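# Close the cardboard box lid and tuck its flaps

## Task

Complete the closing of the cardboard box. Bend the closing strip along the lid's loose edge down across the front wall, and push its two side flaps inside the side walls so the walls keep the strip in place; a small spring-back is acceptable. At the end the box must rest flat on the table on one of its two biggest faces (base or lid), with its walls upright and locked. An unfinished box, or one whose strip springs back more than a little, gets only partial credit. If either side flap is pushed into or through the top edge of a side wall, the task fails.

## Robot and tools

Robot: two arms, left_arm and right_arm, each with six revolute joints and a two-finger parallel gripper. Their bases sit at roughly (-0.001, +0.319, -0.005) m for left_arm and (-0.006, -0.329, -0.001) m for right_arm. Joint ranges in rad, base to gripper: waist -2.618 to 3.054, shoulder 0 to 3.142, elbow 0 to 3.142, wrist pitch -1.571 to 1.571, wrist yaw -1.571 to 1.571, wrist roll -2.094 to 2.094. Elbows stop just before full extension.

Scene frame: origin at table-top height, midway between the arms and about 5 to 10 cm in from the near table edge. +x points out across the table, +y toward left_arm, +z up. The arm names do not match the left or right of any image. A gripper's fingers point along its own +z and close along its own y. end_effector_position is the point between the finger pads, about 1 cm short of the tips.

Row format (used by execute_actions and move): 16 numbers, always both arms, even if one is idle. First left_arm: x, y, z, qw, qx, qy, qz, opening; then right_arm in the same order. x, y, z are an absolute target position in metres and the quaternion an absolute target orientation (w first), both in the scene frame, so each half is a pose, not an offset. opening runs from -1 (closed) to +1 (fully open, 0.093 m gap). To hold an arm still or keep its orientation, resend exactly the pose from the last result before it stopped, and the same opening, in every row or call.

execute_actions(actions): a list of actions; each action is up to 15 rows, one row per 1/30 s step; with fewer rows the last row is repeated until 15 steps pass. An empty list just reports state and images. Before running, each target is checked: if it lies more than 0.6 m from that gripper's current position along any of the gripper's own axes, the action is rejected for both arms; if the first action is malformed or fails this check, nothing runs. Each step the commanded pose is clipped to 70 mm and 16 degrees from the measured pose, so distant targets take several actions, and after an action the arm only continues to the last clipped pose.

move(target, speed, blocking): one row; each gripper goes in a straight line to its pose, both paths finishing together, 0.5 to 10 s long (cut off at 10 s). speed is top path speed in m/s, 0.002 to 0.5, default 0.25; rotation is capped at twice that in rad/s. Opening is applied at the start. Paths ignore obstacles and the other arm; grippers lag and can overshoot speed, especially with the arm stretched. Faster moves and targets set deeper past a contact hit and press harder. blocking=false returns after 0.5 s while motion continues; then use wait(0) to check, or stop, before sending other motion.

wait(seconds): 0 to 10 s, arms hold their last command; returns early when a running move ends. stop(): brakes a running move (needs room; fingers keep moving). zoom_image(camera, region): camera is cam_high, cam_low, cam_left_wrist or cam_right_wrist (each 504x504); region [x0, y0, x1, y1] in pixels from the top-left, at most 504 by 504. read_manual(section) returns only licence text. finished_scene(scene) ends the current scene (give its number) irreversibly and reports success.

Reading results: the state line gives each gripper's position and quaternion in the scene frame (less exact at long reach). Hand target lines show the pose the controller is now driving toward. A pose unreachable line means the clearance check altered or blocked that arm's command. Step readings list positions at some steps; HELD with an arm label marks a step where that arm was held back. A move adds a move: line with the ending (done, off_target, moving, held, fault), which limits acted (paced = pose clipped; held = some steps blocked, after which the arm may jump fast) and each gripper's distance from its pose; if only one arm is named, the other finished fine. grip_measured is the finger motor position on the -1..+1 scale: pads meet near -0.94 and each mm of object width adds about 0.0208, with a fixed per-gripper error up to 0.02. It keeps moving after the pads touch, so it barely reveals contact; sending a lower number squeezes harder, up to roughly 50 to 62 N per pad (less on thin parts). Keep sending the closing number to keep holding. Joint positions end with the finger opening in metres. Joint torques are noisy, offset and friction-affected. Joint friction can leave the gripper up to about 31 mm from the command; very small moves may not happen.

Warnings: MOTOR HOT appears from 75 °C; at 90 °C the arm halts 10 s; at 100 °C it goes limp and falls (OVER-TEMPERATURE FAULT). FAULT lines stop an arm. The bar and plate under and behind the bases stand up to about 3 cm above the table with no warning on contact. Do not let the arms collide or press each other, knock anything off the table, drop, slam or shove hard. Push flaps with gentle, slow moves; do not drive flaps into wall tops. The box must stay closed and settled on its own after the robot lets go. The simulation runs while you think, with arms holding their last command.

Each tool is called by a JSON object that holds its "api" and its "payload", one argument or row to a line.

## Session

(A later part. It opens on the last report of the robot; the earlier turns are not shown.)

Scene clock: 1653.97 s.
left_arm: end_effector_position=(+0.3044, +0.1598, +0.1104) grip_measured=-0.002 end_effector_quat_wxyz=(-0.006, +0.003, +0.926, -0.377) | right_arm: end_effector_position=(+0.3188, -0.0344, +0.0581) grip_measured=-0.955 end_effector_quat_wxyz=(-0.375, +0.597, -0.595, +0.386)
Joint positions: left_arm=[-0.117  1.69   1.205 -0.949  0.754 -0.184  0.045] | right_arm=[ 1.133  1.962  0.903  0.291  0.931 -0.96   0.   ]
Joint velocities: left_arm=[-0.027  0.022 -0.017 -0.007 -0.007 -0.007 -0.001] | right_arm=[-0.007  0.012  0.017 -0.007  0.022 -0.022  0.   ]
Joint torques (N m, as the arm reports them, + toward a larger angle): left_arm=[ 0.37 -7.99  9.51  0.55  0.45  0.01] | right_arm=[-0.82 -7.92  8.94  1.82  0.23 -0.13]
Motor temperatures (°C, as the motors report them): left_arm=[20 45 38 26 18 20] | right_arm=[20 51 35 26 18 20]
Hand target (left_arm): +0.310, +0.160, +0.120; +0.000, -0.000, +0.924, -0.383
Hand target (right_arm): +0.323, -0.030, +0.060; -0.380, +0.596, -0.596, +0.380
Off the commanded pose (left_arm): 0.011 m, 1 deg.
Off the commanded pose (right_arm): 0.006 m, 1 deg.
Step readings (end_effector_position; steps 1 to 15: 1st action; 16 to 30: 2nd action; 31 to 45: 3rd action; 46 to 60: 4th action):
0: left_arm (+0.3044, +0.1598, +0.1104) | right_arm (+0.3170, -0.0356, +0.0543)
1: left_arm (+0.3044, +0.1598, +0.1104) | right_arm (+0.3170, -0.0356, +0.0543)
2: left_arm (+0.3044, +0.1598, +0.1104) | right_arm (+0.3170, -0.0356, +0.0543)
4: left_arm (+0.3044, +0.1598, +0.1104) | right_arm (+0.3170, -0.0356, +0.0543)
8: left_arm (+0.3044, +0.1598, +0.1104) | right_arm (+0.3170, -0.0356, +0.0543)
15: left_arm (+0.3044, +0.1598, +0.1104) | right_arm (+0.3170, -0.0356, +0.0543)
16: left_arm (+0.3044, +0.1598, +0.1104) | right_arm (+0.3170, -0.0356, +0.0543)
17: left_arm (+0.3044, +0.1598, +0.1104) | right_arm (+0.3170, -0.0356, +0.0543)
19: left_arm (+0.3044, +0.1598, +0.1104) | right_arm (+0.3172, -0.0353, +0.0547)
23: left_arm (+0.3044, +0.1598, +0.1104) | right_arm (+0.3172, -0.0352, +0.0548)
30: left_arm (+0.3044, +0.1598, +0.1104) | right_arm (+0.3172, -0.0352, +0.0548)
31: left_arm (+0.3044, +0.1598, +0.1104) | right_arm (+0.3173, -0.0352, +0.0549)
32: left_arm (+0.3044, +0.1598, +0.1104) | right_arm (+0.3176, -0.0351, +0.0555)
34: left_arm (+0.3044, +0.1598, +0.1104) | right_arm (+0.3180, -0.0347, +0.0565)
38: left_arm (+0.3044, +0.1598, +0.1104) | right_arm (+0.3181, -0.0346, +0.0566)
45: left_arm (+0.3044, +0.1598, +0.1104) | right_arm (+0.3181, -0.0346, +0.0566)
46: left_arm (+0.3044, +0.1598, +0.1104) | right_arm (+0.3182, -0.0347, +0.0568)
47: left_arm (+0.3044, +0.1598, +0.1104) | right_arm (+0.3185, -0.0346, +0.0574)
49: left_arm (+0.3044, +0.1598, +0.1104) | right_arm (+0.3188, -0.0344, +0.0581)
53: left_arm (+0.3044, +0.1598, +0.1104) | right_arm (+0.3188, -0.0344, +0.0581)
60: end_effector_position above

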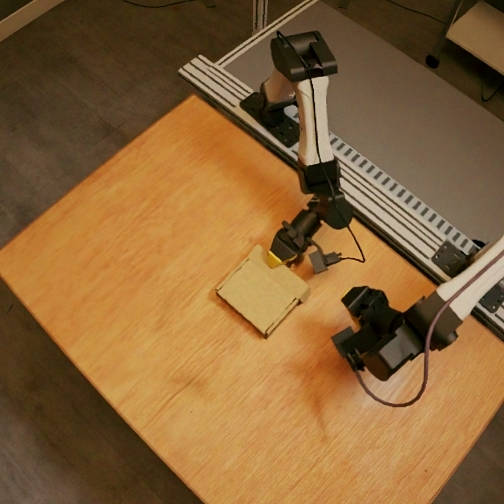

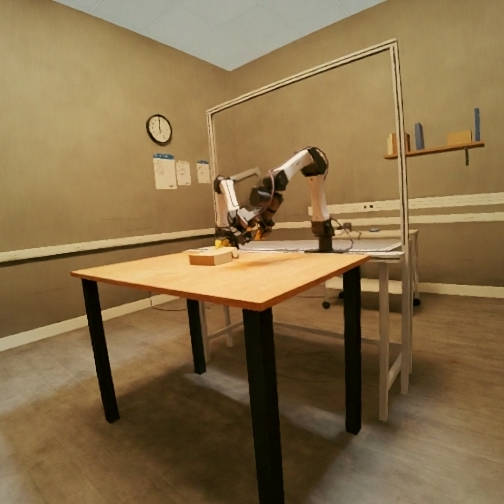

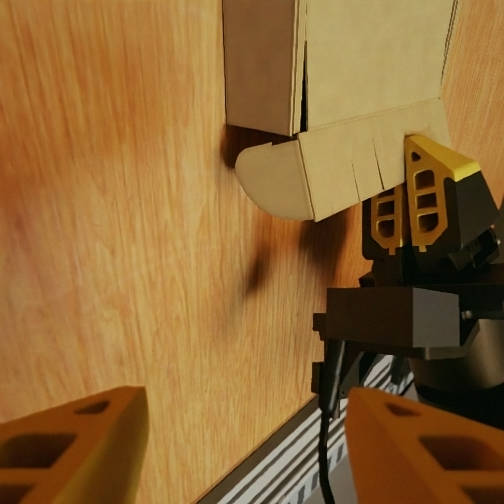

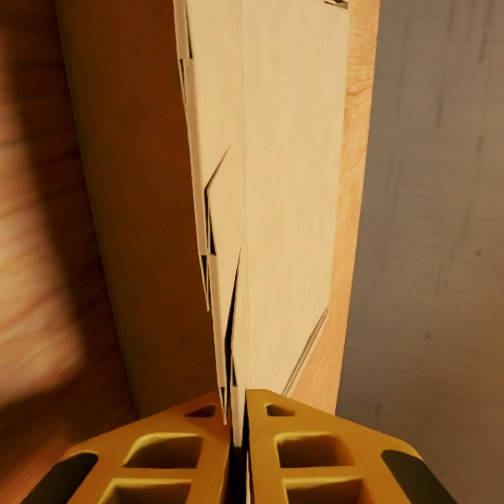

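{"api": "move", "payload": {
  "target": [0.325,0.105,0.078,0,0,0.924,-0.383,0.0, 0.323,-0.030,0.060,0.380,-0.596,0.596,-0.380,-0.96],
  "speed": 0.05
}}

Scene clock: 1675.03 s.
left_arm: end_effector_position=(+0.3282, +0.1076, +0.0845) grip_measured=-0.002 end_effector_quat_wxyz=(+0.003, +0.000, +0.923, -0.385) | right_arm: end_effector_position=(+0.3190, -0.0346, +0.0585) grip_measured=-0.955 end_effector_quat_wxyz=(-0.375, +0.596, -0.595, +0.387)
Joint positions: left_arm=[-0.255  1.796  1.205 -0.686  0.737 -0.388  0.045] | right_arm=[ 1.133  1.962  0.903  0.292  0.934 -0.961  0.   ]
Joint velocities: left_arm=[ 0.007  0.012  0.002 -0.007  0.007 -0.007  0.   ] | right_arm=[-0.007  0.002  0.007  0.051 -0.007 -0.051  0.   ]
Joint torques (N m, as the arm reports them, + toward a larger angle): left_arm=[-0.76 -8.68  5.47  1.18  0.28  0.06] | right_arm=[-0.82 -7.9   8.94  1.81  0.2  -0.14]
Motor temperatures (°C, as the motors report them): left_arm=[20 45 39 26 18 20] | right_arm=[20 51 35 26 18 20]
Hand target (left_arm): +0.326, +0.106, +0.079; +0.001, -0.001, +0.924, -0.383
Hand target (right_arm): +0.323, -0.030, +0.060; -0.380, +0.596, -0.596, +0.380
Off the commanded pose (left_arm): 0.008 m, 0 deg.
Off the commanded pose (right_arm): 0.006 m, 1 deg.
move: done

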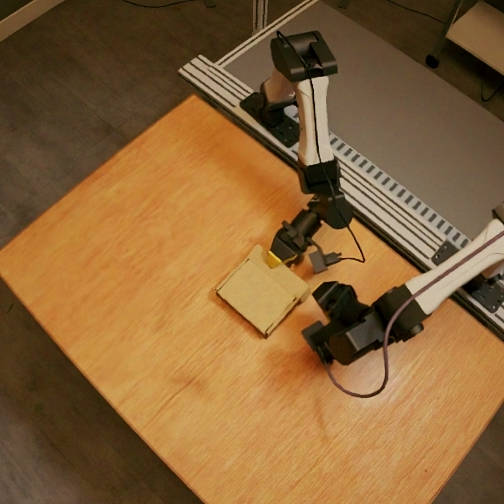

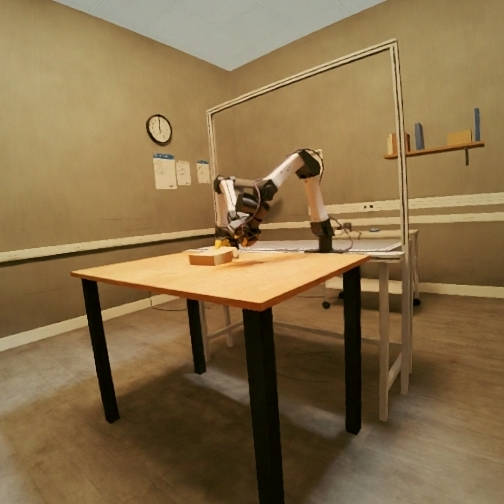

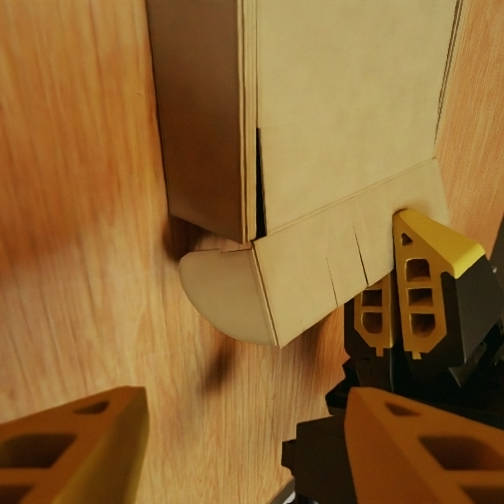

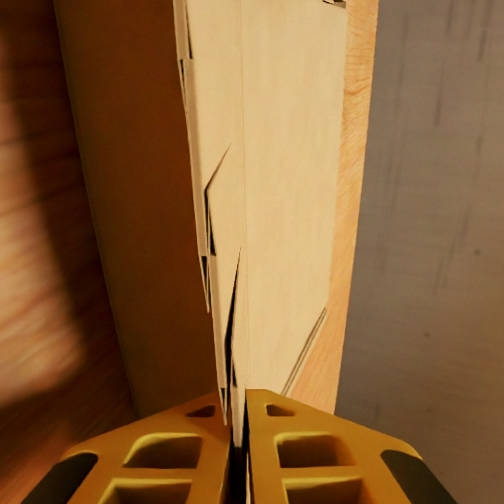

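{"api": "move", "payload": {
  "target": [0.325,0.074,0.054,0,0,0.924,-0.383,0.0, 0.323,-0.030,0.060,0.380,-0.596,0.596,-0.380,-0.96],
  "speed": 0.02
}}

Scene clock: 1695.83 s.
left_arm: end_effector_position=(+0.3297, +0.0758, +0.0620) grip_measured=-0.002 end_effector_quat_wxyz=(+0.004, +0.001, +0.922, -0.386) | right_arm: end_effector_position=(+0.3191, -0.0347, +0.0588) grip_measured=-0.955 end_effector_quat_wxyz=(-0.376, +0.596, -0.595, +0.388)
Joint positions: left_arm=[-0.34   1.856  1.175 -0.524  0.71  -0.494  0.045] | right_arm=[ 1.133  1.962  0.903  0.293  0.935 -0.962  0.   ]
Joint velocities: left_arm=[-0.017 -0.007 -0.017  0.066  0.051 -0.051 -0.   ] | right_arm=[-0.002  0.002 -0.002 -0.022  0.007  0.007  0.   ]
Joint torques (N m, as the arm reports them, + toward a larger angle): left_arm=[-0.8  -9.05  5.03  1.3   0.27  0.  ] | right_arm=[-0.85 -7.89  8.93  1.8   0.19 -0.13]
Motor temperatures (°C, as the motors report them): left_arm=[20 46 37 27 18 20] | right_arm=[20 51 34 27 18 20]
Hand target (left_arm): +0.325, +0.074, +0.054; +0.000, -0.000, +0.924, -0.383
Hand target (right_arm): +0.323, -0.030, +0.060; -0.380, +0.596, -0.596, +0.380
Off the commanded pose (left_arm): 0.009 m, 1 deg.
Off the commanded pose (right_arm): 0.006 m, 1 deg.
move: done

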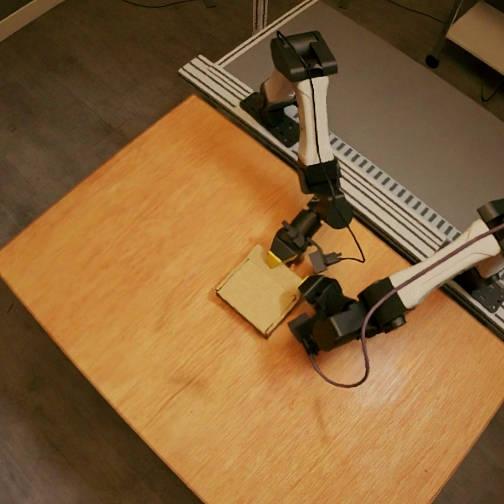

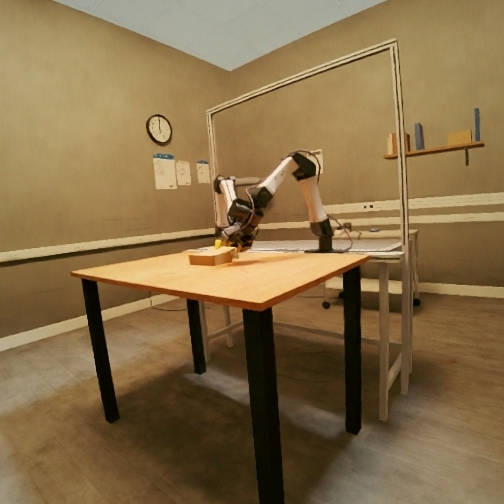

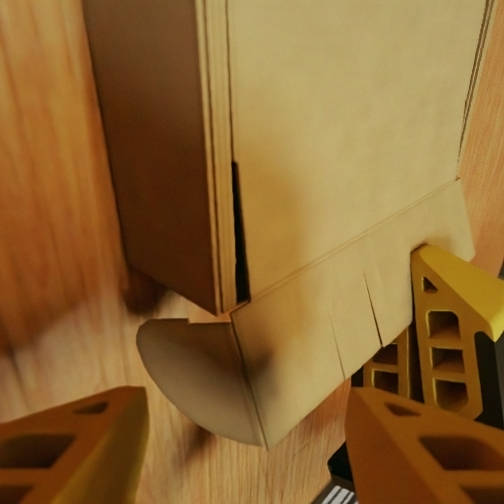

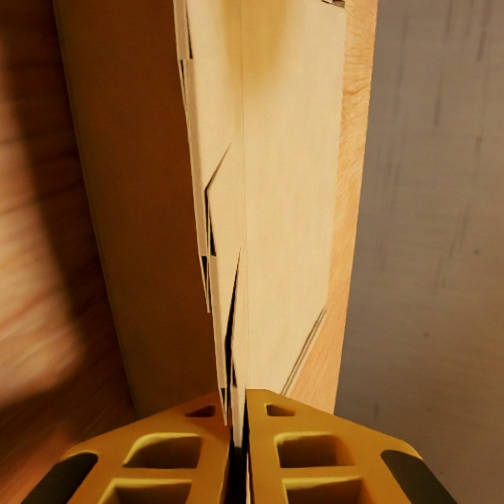

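{"api": "move", "payload": {
  "target": [0.325,0.058,0.052,0,0,0.924,-0.383,-0.05, 0.323,-0.030,0.060,0.380,-0.596,0.596,-0.380,-0.96],
  "speed": 0.01
}}

Scene clock: 1708.07 s.
left_arm: end_effector_position=(+0.3268, +0.0609, +0.0566) grip_measured=-0.048 end_effector_quat_wxyz=(-0.000, -0.001, +0.923, -0.384) | right_arm: end_effector_position=(+0.3192, -0.0346, +0.0589) grip_measured=-0.955 end_effector_quat_wxyz=(-0.376, +0.596, -0.595, +0.388)
Joint positions: left_arm=[-0.382  1.875  1.175 -0.482  0.694 -0.546  0.043] | right_arm=[ 1.133  1.962  0.903  0.294  0.935 -0.962  0.   ]
Joint velocities: left_arm=[ 0.007  0.017  0.017  0.037  0.007 -0.095 -0.   ] | right_arm=[-0.002 -0.002  0.007  0.022 -0.007 -0.022  0.   ]
Joint torques (N m, as the arm reports them, + toward a larger angle): left_arm=[-0.77 -9.13  6.03  1.3   0.26  0.01] | right_arm=[-0.85 -7.91  8.93  1.8   0.18 -0.13]
Motor temperatures (°C, as the motors report them): left_arm=[20 46 36 27 18 20] | right_arm=[20 51 34 27 18 20]
Hand target (left_arm): +0.325, +0.058, +0.052; +0.000, -0.000, +0.924, -0.383
Hand target (right_arm): +0.323, -0.030, +0.060; -0.380, +0.596, -0.596, +0.380
Off the commanded pose (left_arm): 0.006 m, 0 deg.
Off the commanded pose (right_arm): 0.006 m, 1 deg.
move: done

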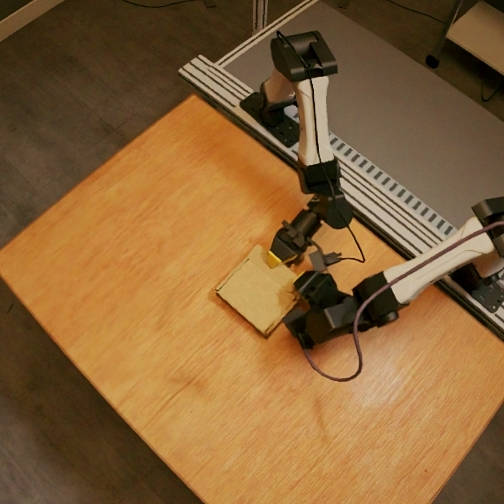

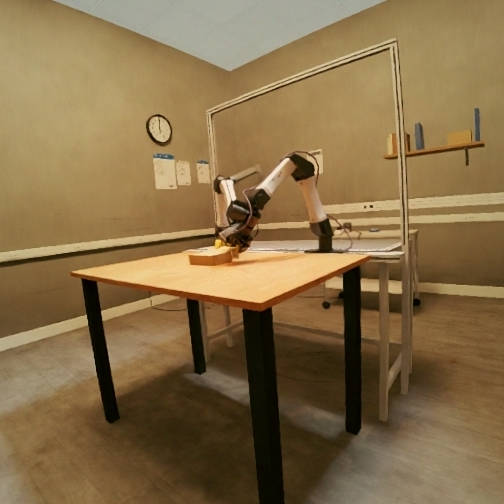

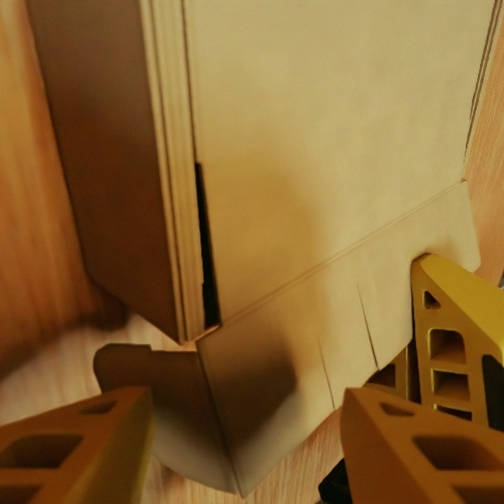

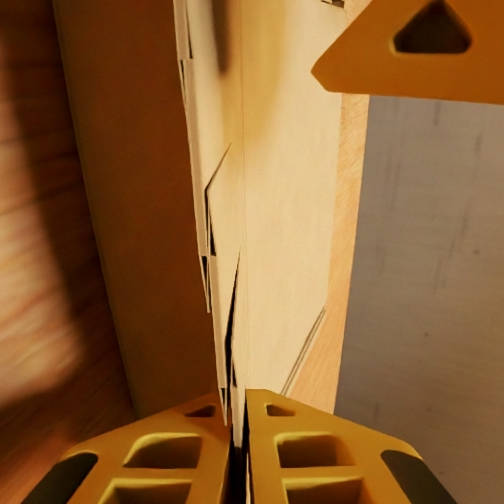

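{"api": "move", "payload": {
  "target": [0.327,0.051,0.046,0,0,0.924,-0.383,-0.10, 0.323,-0.030,0.060,0.380,-0.596,0.596,-0.380,-0.96],
  "speed": 0.008
}}

Scene clock: 1718.73 s.
left_arm: end_effector_position=(+0.3274, +0.0554, +0.0488) grip_measured=-0.098 end_effector_quat_wxyz=(-0.003, -0.003, +0.924, -0.382) | right_arm: end_effector_position=(+0.3192, -0.0346, +0.0589) grip_measured=-0.955 end_effector_quat_wxyz=(-0.376, +0.596, -0.595, +0.388)
Joint positions: left_arm=[-0.396  1.899  1.175 -0.454  0.686 -0.565  0.04 ] | right_arm=[ 1.133  1.962  0.903  0.294  0.936 -0.962  0.   ]
Joint velocities: left_arm=[-0.022 -0.002  0.012 -0.081 -0.081  0.081 -0.   ] | right_arm=[-0.007 -0.012 -0.002 -0.066 -0.037 -0.037  0.   ]
Joint torques (N m, as the arm reports them, + toward a larger angle): left_arm=[-0.94 -9.35  6.47  1.38  0.25  0.03] | right_arm=[-0.83 -7.94  8.95  1.8   0.19 -0.13]
Motor temperatures (°C, as the motors report them): left_arm=[20 46 36 27 18 20] | right_arm=[20 51 34 27 18 20]
Hand target (left_arm): +0.327, +0.051, +0.046; +0.000, +0.000, +0.924, -0.383
Hand target (right_arm): +0.323, -0.030, +0.060; -0.380, +0.596, -0.596, +0.380
Off the commanded pose (left_arm): 0.005 m, 0 deg.
Off the commanded pose (right_arm): 0.006 m, 1 deg.
move: done

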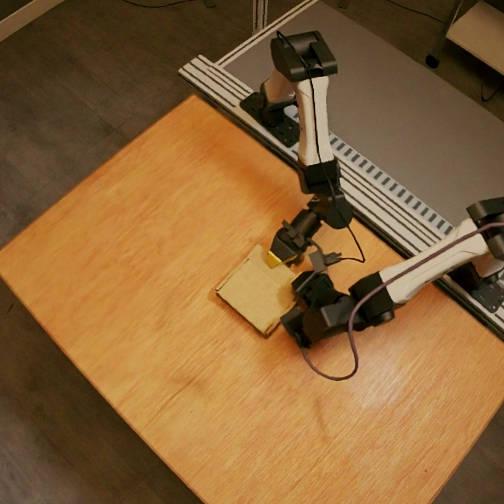

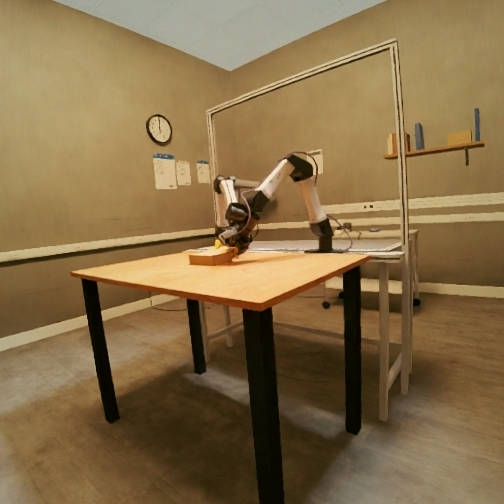

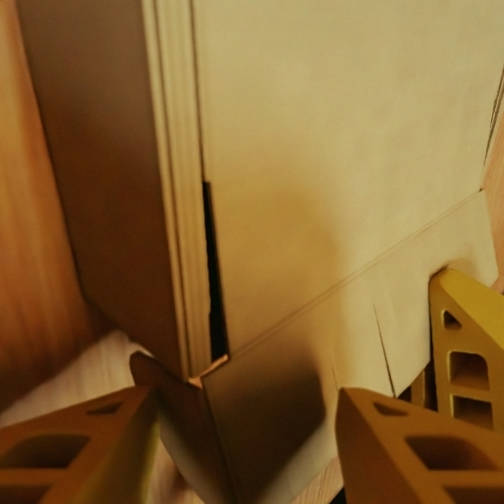

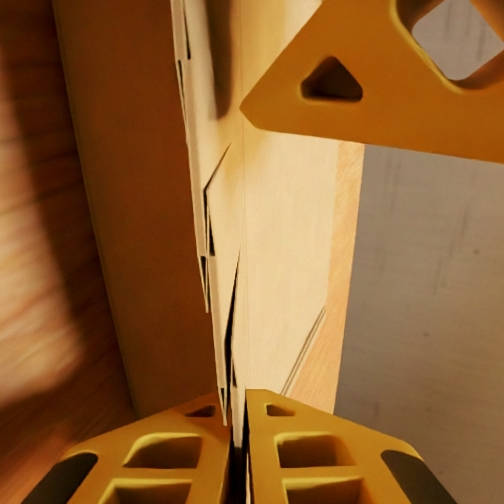

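{"api": "execute_actions", "payload": {
  "actions": [
    [[0.327,0.051,0.046,0,0,0.924,-0.383,-0.18, 0.323,-0.030,0.060,0.380,-0.596,0.596,-0.380,-0.96]],
    [[0.327,0.051,0.046,0,0,0.924,-0.383,-0.26, 0.323,-0.030,0.060,0.380,-0.596,0.596,-0.380,-0.96]],
    [[0.327,0.051,0.046,0,0,0.924,-0.383,-0.34, 0.323,-0.030,0.060,0.380,-0.596,0.596,-0.380,-0.96]]
  ]
}}

Scene clock: 1726.17 s.
left_arm: end_effector_position=(+0.3280, +0.0554, +0.0487) grip_measured=-0.338 end_effector_quat_wxyz=(-0.001, -0.003, +0.924, -0.381) | right_arm: end_effector_position=(+0.3192, -0.0345, +0.0589) grip_measured=-0.955 end_effector_quat_wxyz=(-0.376, +0.596, -0.595, +0.387)
Joint positions: left_arm=[-0.396  1.899  1.175 -0.452  0.683 -0.566  0.029] | right_arm=[ 1.133  1.962  0.903  0.294  0.935 -0.962  0.   ]
Joint velocities: left_arm=[-0.007  0.007 -0.007  0.007 -0.051  0.022  0.001] | right_arm=[-0.007  0.007 -0.007 -0.022 -0.051  0.022  0.   ]
Joint torques (N m, as the arm reports them, + toward a larger angle): left_arm=[-0.82 -9.25  6.43  1.36  0.27  0.04] | right_arm=[-0.81 -7.91  8.92  1.8   0.19 -0.12]
Motor temperatures (°C, as the motors report them): left_arm=[20 47 35 28 18 20] | right_arm=[20 51 34 27 18 20]
Hand target (left_arm): +0.327, +0.051, +0.046; -0.000, +0.000, +0.924, -0.383
Hand target (right_arm): +0.323, -0.030, +0.060; -0.380, +0.596, -0.596, +0.380
Off the commanded pose (left_arm): 0.005 m, 0 deg.
Off the commanded pose (right_arm): 0.006 m, 1 deg.
Step readings (end_effector_position; steps 1 to 15: 1st action; 16 to 30: 2nd action; 31 to 45: 3rd action):
0: left_arm (+0.3274, +0.0554, +0.0488) | right_arm (+0.3192, -0.0346, +0.0589)
1: left_arm (+0.3274, +0.0554, +0.0488) | right_arm (+0.3192, -0.0346, +0.0589)
2: left_arm (+0.3275, +0.0555, +0.0487) | right_arm (+0.3192, -0.0346, +0.0590)
4: left_arm (+0.3275, +0.0555, +0.0486) | right_arm (+0.3192, -0.0346, +0.0590)
8: left_arm (+0.3275, +0.0556, +0.0486) | right_arm (+0.3192, -0.0346, +0.0590)
15: left_arm (+0.3275, +0.0556, +0.0486) | right_arm (+0.3192, -0.0346, +0.0590)
16: left_arm (+0.3275, +0.0556, +0.0486) | right_arm (+0.3192, -0.0346, +0.0590)
17: left_arm (+0.3276, +0.0556, +0.0486) | right_arm (+0.3192, -0.0346, +0.0590)
19: left_arm (+0.3276, +0.0556, +0.0486) | right_arm (+0.3192, -0.0346, +0.0590)
23: left_arm (+0.3276, +0.0556, +0.0486) | right_arm (+0.3192, -0.0346, +0.0590)
30: left_arm (+0.3276, +0.0556, +0.0486) | right_arm (+0.3192, -0.0346, +0.0590)
31: left_arm (+0.3277, +0.0556, +0.0486) | right_arm (+0.3192, -0.0346, +0.0590)
32: left_arm (+0.3278, +0.0555, +0.0487) | right_arm (+0.3192, -0.0345, +0.0590)
34: left_arm (+0.3280, +0.0554, +0.0487) | right_arm (+0.3192, -0.0345, +0.0589)
38: left_arm (+0.3280, +0.0554, +0.0487) | right_arm (+0.3192, -0.0345, +0.0589)
45: end_effector_position above

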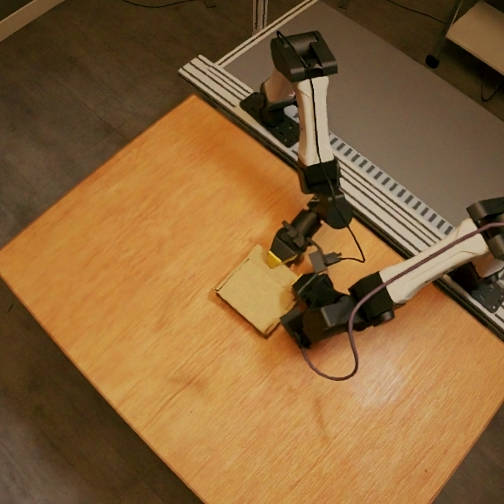

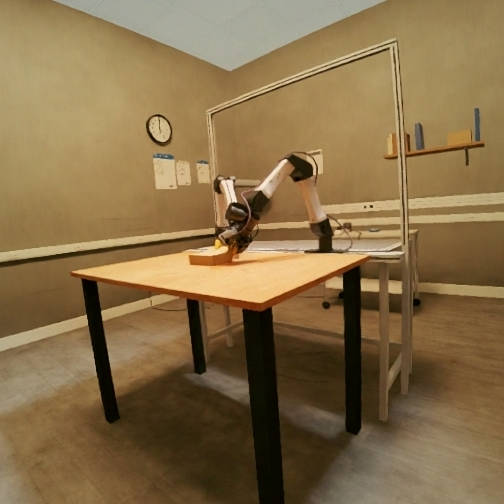

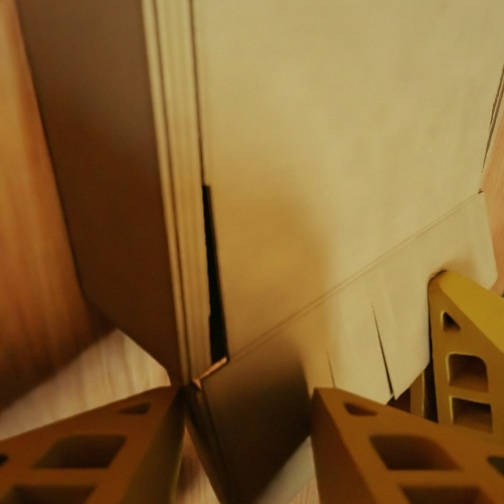

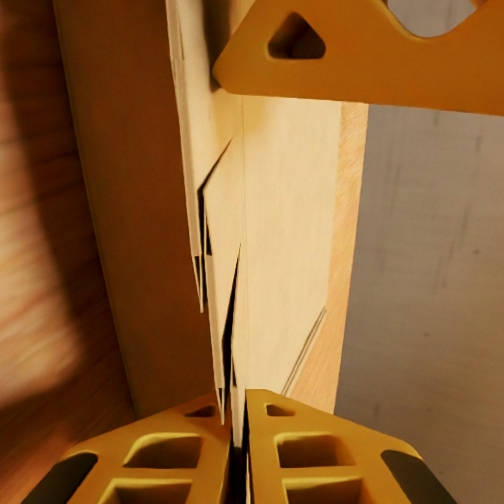

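{"api": "move", "payload": {
  "target": [0.327,0.054,0.046,0,0,0.897,-0.442,-0.46, 0.323,-0.030,0.060,0.380,-0.596,0.596,-0.380,-0.96],
  "speed": 0.03
}}

{"api": "move", "payload": {
  "target": [0.327,0.056,0.046,0,0,0.866,-0.5,-0.58, 0.323,-0.030,0.060,0.380,-0.596,0.596,-0.380,-0.96],
  "speed": 0.03
}}

Scene clock: 1733.73 s.
left_arm: end_effector_position=(+0.3291, +0.0540, +0.0504) grip_measured=-0.458 end_effector_quat_wxyz=(+0.003, +0.001, +0.901, -0.434) | right_arm: end_effector_position=(+0.3196, -0.0351, +0.0598) grip_measured=-0.955 end_effector_quat_wxyz=(-0.377, +0.593, -0.595, +0.390)
Joint positions: left_arm=[-0.366  1.899  1.108 -0.32   0.792 -0.576  0.023] | right_arm=[ 1.133  1.962  0.903  0.297  0.941 -0.962  0.   ]
Joint velocities: left_arm=[-0.007  0.002 -0.012  0.022  0.007  0.066 -0.   ] | right_arm=[-0.022 -0.002  0.007  0.022 -0.007  0.037  0.   ]
Joint torques (N m, as the arm reports them, + toward a larger angle): left_arm=[ 0.19 -9.19  4.85  1.51  0.47  0.04] | right_arm=[-0.82 -7.91  8.92  1.77  0.14 -0.13]
Motor temperatures (°C, as the motors report them): left_arm=[20 47 35 28 18 20] | right_arm=[20 51 34 27 18 20]
Hand target (left_arm): +0.327, +0.054, +0.046; -0.000, -0.000, +0.897, -0.442
Hand target (right_arm): +0.323, -0.030, +0.060; -0.380, +0.596, -0.596, +0.380
Off the commanded pose (left_arm): 0.005 m, 1 deg.
Off the commanded pose (right_arm): 0.006 m, 1 deg.
move: done

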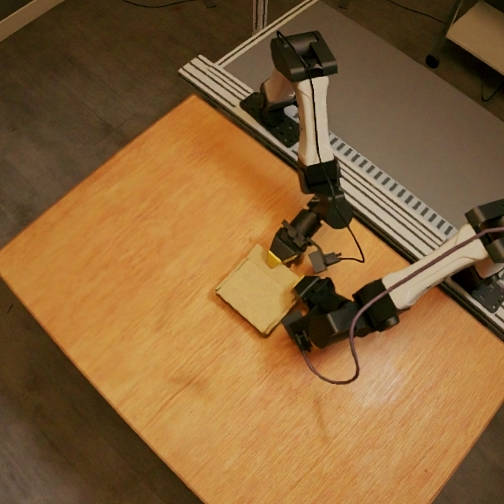

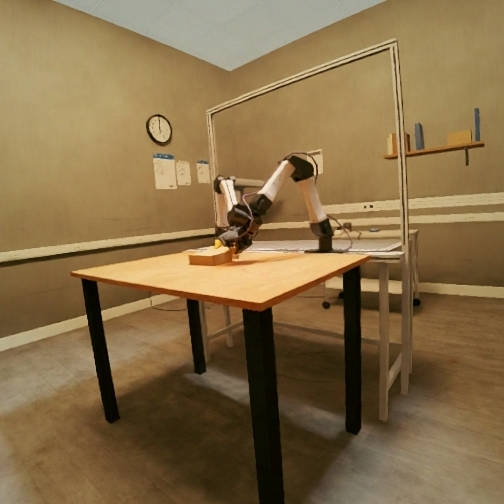

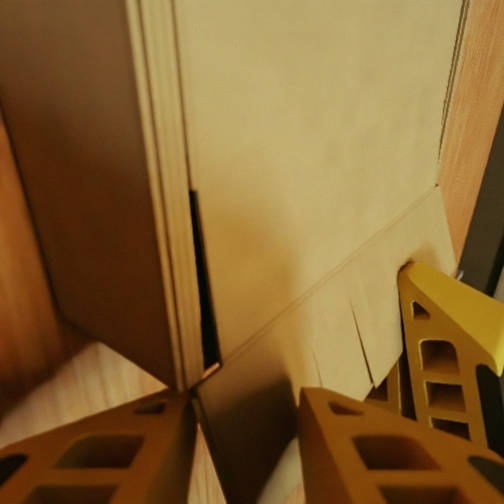

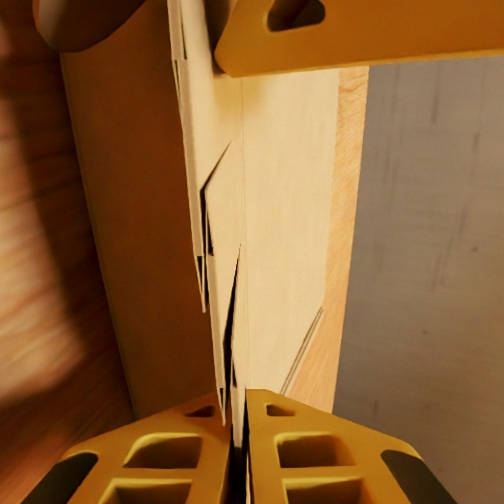

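Scene clock: 1736.43 s.
left_arm: end_effector_position=(+0.3299, +0.0545, +0.0516) grip_measured=-0.578 end_effector_quat_wxyz=(+0.004, +0.003, +0.869, -0.495) | right_arm: end_effector_position=(+0.3202, -0.0352, +0.0612) grip_measured=-0.955 end_effector_quat_wxyz=(-0.379, +0.590, -0.596, +0.391)
Joint positions: left_arm=[-0.328  1.914  1.031 -0.146  0.923 -0.613  0.017] | right_arm=[ 1.133  1.962  0.903  0.304  0.947 -0.963  0.   ]
Joint velocities: left_arm=[-0.007 -0.017 -0.007  0.007 -0.007 -0.051 -0.   ] | right_arm=[-0.012  0.007  0.002 -0.037  0.022 -0.007  0.   ]
Joint torques (N m, as the arm reports them, + toward a larger angle): left_arm=[ 0.08 -9.1   4.58  1.56  0.45  0.08] | right_arm=[-0.84 -7.92  8.88  1.71  0.09 -0.11]
Motor temperatures (°C, as the motors report them): left_arm=[20 47 35 28 18 20] | right_arm=[20 51 34 27 18 20]
Hand target (left_arm): +0.326, +0.056, +0.046; -0.000, -0.000, +0.866, -0.500
Hand target (right_arm): +0.323, -0.030, +0.060; -0.380, +0.596, -0.596, +0.380
Off the commanded pose (left_arm): 0.007 m, 1 deg.
Off the commanded pose (right_arm): 0.006 m, 1 deg.
move: done

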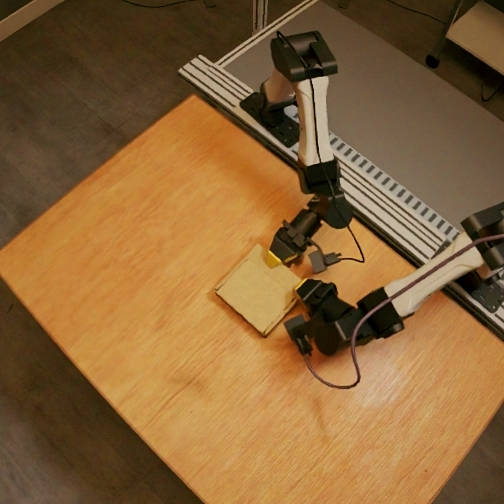

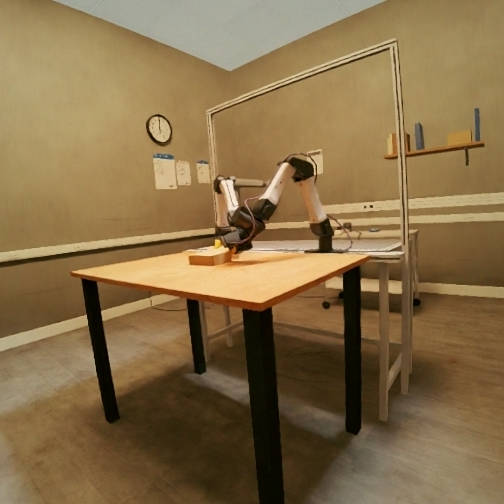

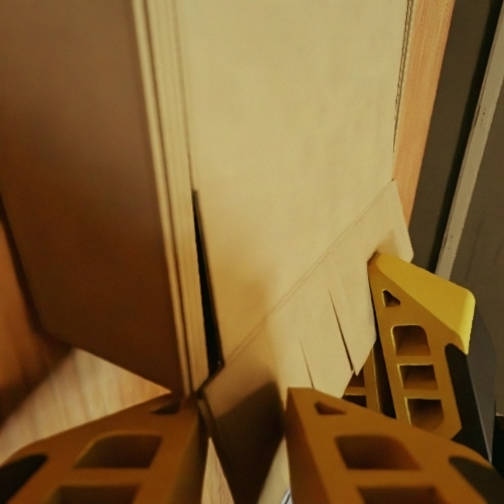

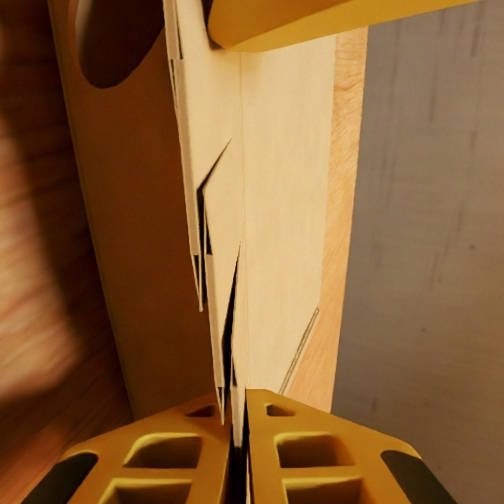

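{"api": "execute_actions", "payload": {
  "actions": [
    [[0.327,0.056,0.046,0,0,0.866,-0.5,-0.62, 0.323,-0.030,0.060,0.380,-0.596,0.596,-0.380,-0.96]],
    [[0.327,0.056,0.046,0,0,0.866,-0.5,-0.45, 0.323,-0.030,0.060,0.380,-0.596,0.596,-0.380,-0.96]],
    [[0.327,0.056,0.046,0,0,0.866,-0.5,-0.25, 0.323,-0.030,0.060,0.380,-0.596,0.596,-0.380,-0.96]],
    [[0.327,0.056,0.046,0,0,0.866,-0.5,0.0, 0.323,-0.030,0.060,0.380,-0.596,0.596,-0.380,-0.96]]
  ]
}}

{"api": "move", "payload": {
  "target": [0.327,0.105,0.062,0,0,0.866,-0.5,0.0, 0.323,-0.030,0.060,0.380,-0.596,0.596,-0.380,-0.96],
  "speed": 0.03
}}

Scene clock: 1758.83 s.
left_arm: end_effector_position=(+0.3305, +0.0545, +0.0520) grip_measured=-0.002 end_effector_quat_wxyz=(+0.005, +0.003, +0.868, -0.497) | right_arm: end_effector_position=(+0.3202, -0.0352, +0.0612) grip_measured=-0.955 end_effector_quat_wxyz=(-0.379, +0.590, -0.596, +0.391)
Joint positions: left_arm=[-0.327  1.914  1.031 -0.142  0.926 -0.614  0.045] | right_arm=[ 1.133  1.962  0.903  0.304  0.947 -0.963  0.   ]
Joint velocities: left_arm=[-0.002 -0.007  0.012  0.022  0.022 -0.022 -0.001] | right_arm=[-0.007 -0.002 -0.002  0.066 -0.037 -0.037  0.   ]
Joint torques (N m, as the arm reports them, + toward a larger angle): left_arm=[ 0.11 -8.89  4.8   1.51  0.44  0.08] | right_arm=[-0.81 -7.92  8.87  1.72  0.08 -0.12]
Motor temperatures (°C, as the motors report them): left_arm=[20 47 34 29 18 20] | right_arm=[20 51 34 27 18 20]
Hand target (left_arm): +0.327, +0.056, +0.046; -0.000, +0.000, +0.866, -0.500
Hand target (right_arm): +0.323, -0.030, +0.060; -0.380, +0.596, -0.596, +0.380
Off the commanded pose (left_arm): 0.007 m, 1 deg.
Off the commanded pose (right_arm): 0.006 m, 1 deg.
Step readings (end_effector_position; steps 1 to 15: 1st action; 16 to 30: 2nd action; 31 to 45: 3rd action; 46 to 60: 4th action):
0: left_arm (+0.3300, +0.0545, +0.0516) | right_arm (+0.3202, -0.0352, +0.0612)
1: left_arm (+0.3300, +0.0545, +0.0517) | right_arm (+0.3202, -0.0352, +0.0612)
2: left_arm (+0.3301, +0.0544, +0.0517) | right_arm (+0.3202, -0.0352, +0.0612)
4: left_arm (+0.3301, +0.0544, +0.0517) | right_arm (+0.3202, -0.0352, +0.0612)
8: left_arm (+0.3301, +0.0544, +0.0517) | right_arm (+0.3202, -0.0352, +0.0612)
15: left_arm (+0.3303, +0.0546, +0.0518) | right_arm (+0.3202, -0.0352, +0.0612)
16: left_arm (+0.3303, +0.0546, +0.0518) | right_arm (+0.3202, -0.0352, +0.0612)
17: left_arm (+0.3303, +0.0546, +0.0518) | right_arm (+0.3202, -0.0352, +0.0612)
19: left_arm (+0.3303, +0.0546, +0.0518) | right_arm (+0.3202, -0.0352, +0.0612)
23: left_arm (+0.3303, +0.0546, +0.0518) | right_arm (+0.3202, -0.0352, +0.0612)
30: left_arm (+0.3303, +0.0546, +0.0518) | right_arm (+0.3202, -0.0352, +0.0612)
31: left_arm (+0.3303, +0.0546, +0.0518) | right_arm (+0.3202, -0.0352, +0.0612)
32: left_arm (+0.3304, +0.0546, +0.0518) | right_arm (+0.3202, -0.0352, +0.0612)
34: left_arm (+0.3304, +0.0546, +0.0518) | right_arm (+0.3202, -0.0352, +0.0612)
38: left_arm (+0.3304, +0.0546, +0.0518) | right_arm (+0.3202, -0.0352, +0.0612)
45: left_arm (+0.3304, +0.0546, +0.0518) | right_arm (+0.3202, -0.0352, +0.0612)
46: left_arm (+0.3304, +0.0546, +0.0518) | right_arm (+0.3202, -0.0352, +0.0612)
47: left_arm (+0.3304, +0.0546, +0.0519) | right_arm (+0.3202, -0.0352, +0.0612)
49: left_arm (+0.3305, +0.0545, +0.0520) | right_arm (+0.3202, -0.0352, +0.0612)
53: left_arm (+0.3305, +0.0545, +0.0520) | right_arm (+0.3202, -0.0352, +0.0612)
60: end_effector_position above

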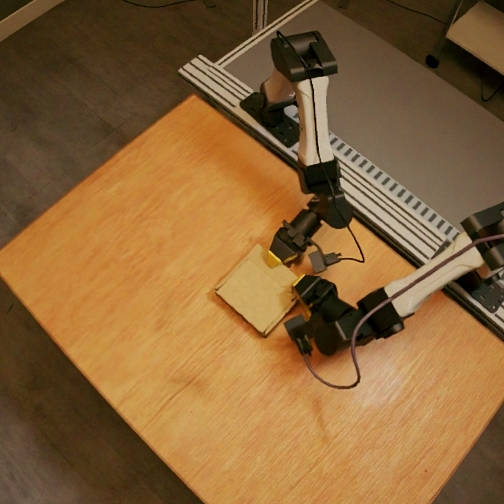

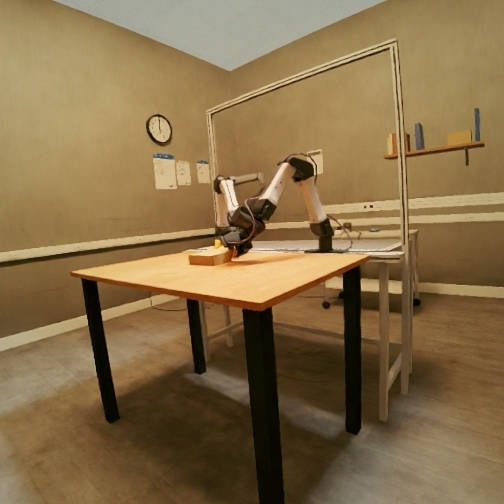

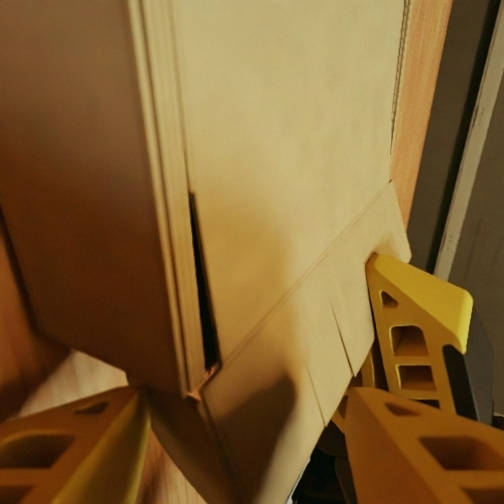

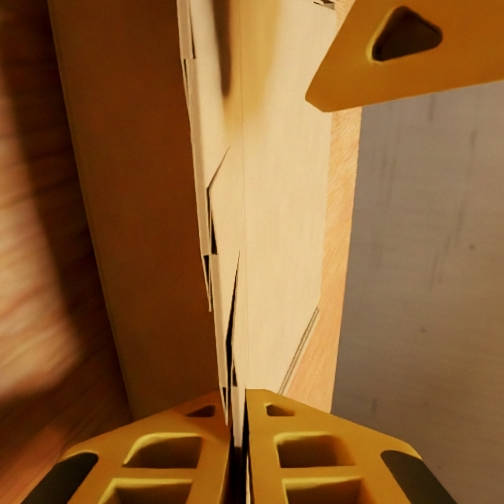

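Scene clock: 1760.93 s.
left_arm: end_effector_position=(+0.3263, +0.1034, +0.0534) grip_measured=-0.002 end_effector_quat_wxyz=(-0.005, -0.004, +0.869, -0.494) | right_arm: end_effector_position=(+0.3202, -0.0352, +0.0612) grip_measured=-0.955 end_effector_quat_wxyz=(-0.379, +0.590, -0.596, +0.391)
Joint positions: left_arm=[-0.192  1.884  1.031 -0.366  0.984 -0.408  0.045] | right_arm=[ 1.133  1.962  0.903  0.304  0.947 -0.963  0.   ]
Joint velocities: left_arm=[-0.012 -0.012  0.007 -0.066 -0.066 -0.007 -0.001] | right_arm=[-0.012 -0.012  0.002  0.007 -0.022 -0.007  0.   ]
Joint torques (N m, as the arm reports them, + toward a larger angle): left_arm=[  0.33 -11.01   6.49   0.88   0.5    0.18] | right_arm=[-0.83 -7.93  8.87  1.71  0.07 -0.12]
Motor temperatures (°C, as the motors report them): left_arm=[20 48 34 29 18 20] | right_arm=[20 51 34 27 18 20]
Hand target (left_arm): +0.326, +0.105, +0.061; -0.001, +0.001, +0.866, -0.499
Hand target (right_arm): +0.323, -0.030, +0.060; -0.380, +0.596, -0.596, +0.380
Off the commanded pose (left_arm): 0.009 m, 1 deg.
Off the commanded pose (right_arm): 0.006 m, 1 deg.
move: done

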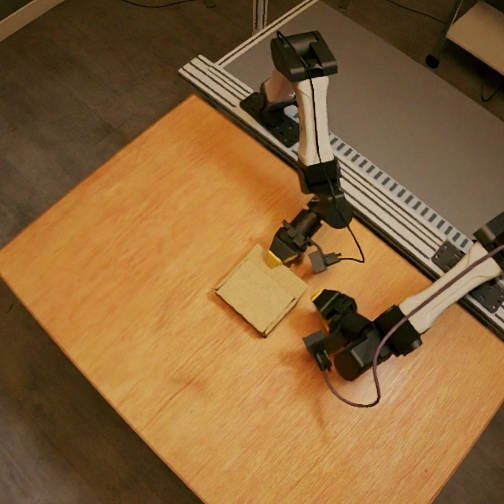

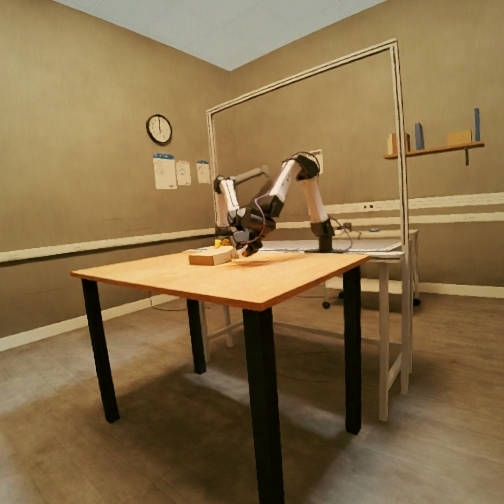

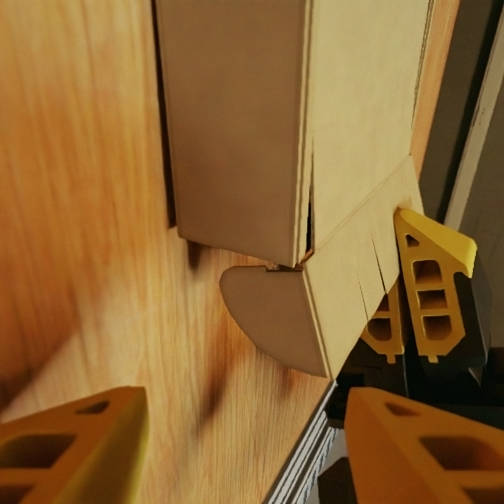

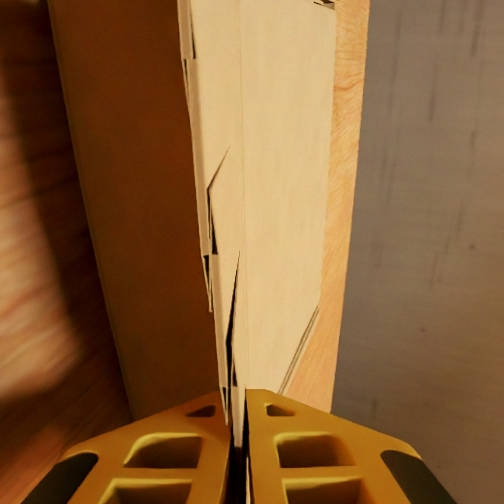

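{"api": "move", "payload": {
  "target": [0.335,0.062,0.16,0,0,1,0,0.0, 0.323,-0.030,0.060,0.380,-0.596,0.596,-0.380,-0.96],
  "speed": 0.2
}}

Scene clock: 1769.47 s.
left_arm: end_effector_position=(+0.3387, +0.0638, +0.1537) grip_measured=-0.002 end_effector_quat_wxyz=(+0.022, +0.003, +0.999, -0.023) | right_arm: end_effector_position=(+0.3202, -0.0352, +0.0612) grip_measured=-0.955 end_effector_quat_wxyz=(-0.379, +0.590, -0.596, +0.392)
Joint positions: left_arm=[-0.628  2.146  2.185 -1.539 -0.008 -0.649  0.045] | right_arm=[ 1.133  1.962  0.903  0.304  0.947 -0.963  0.   ]
Joint velocities: left_arm=[-0.012  0.002  0.007  0.037  0.022 -0.007  0.002] | right_arm=[ 0.012 -0.007 -0.007 -0.037 -0.007 -0.037  0.   ]
Joint torques (N m, as the arm reports them, + toward a larger angle): left_arm=[ -0.61 -11.81   9.13   0.43  -0.11  -0.04] | right_arm=[-0.84 -7.93  8.87  1.72  0.08 -0.12]
Motor temperatures (°C, as the motors report them): left_arm=[20 49 35 28 18 20] | right_arm=[20 51 34 27 18 20]
Hand target (left_arm): +0.339, +0.062, +0.161; +0.029, +0.002, +0.999, -0.023
Hand target (right_arm): +0.323, -0.030, +0.060; -0.380, +0.596, -0.596, +0.380
Off the commanded pose (left_arm): 0.008 m, 4 deg.
Off the commanded pose (right_arm): 0.006 m, 1 deg.
joint sent to its limit (left arm) — the command would take joint 4 (wrist pitch) past its lower limit, so that joint was sent only as far as its limit.
move: off_target (left_arm)

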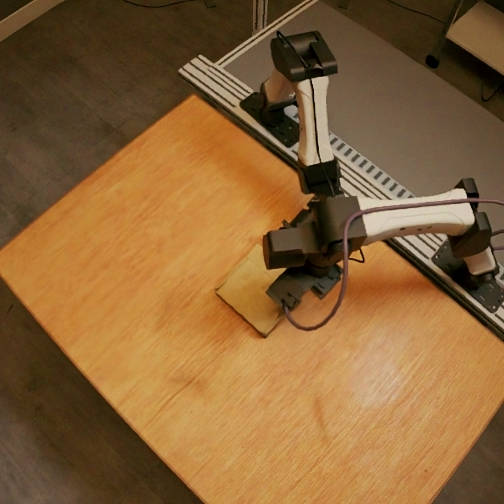

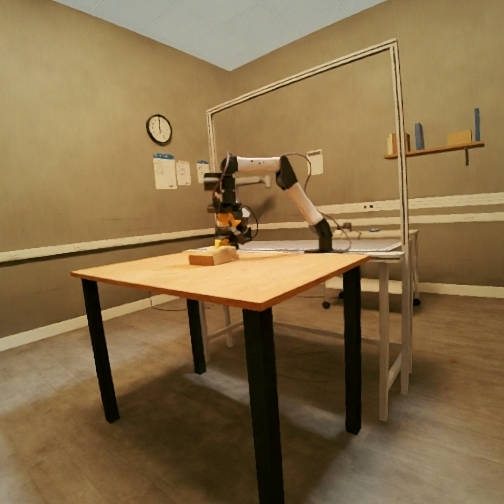

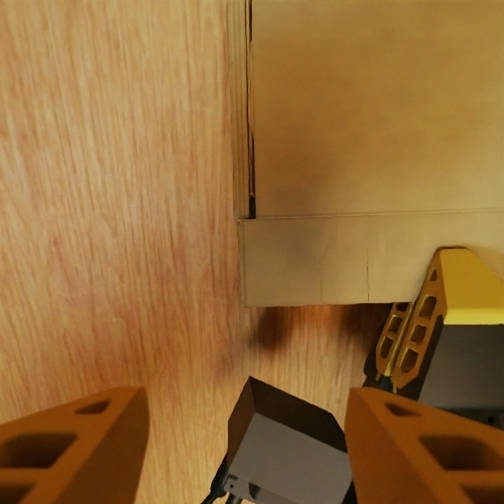

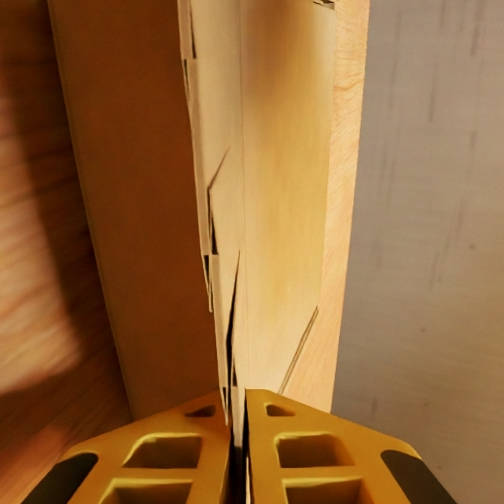

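{"api": "zoom_image", "payload": {
  "camera": "cam_left_wrist",
  "region": [200, 160, 300, 330]
}}

Region (200, 160, 300, 330) of cam_left_wrist's 504x504 image, scaled by 2.965, with more detail than that image has; it fills the left 296 columns of this view, and the rest is white.

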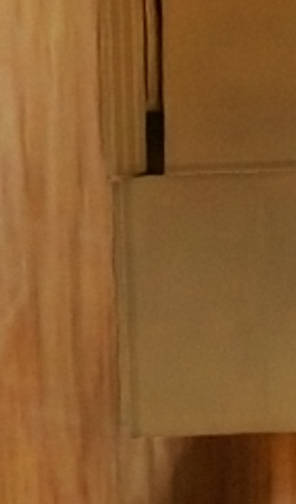

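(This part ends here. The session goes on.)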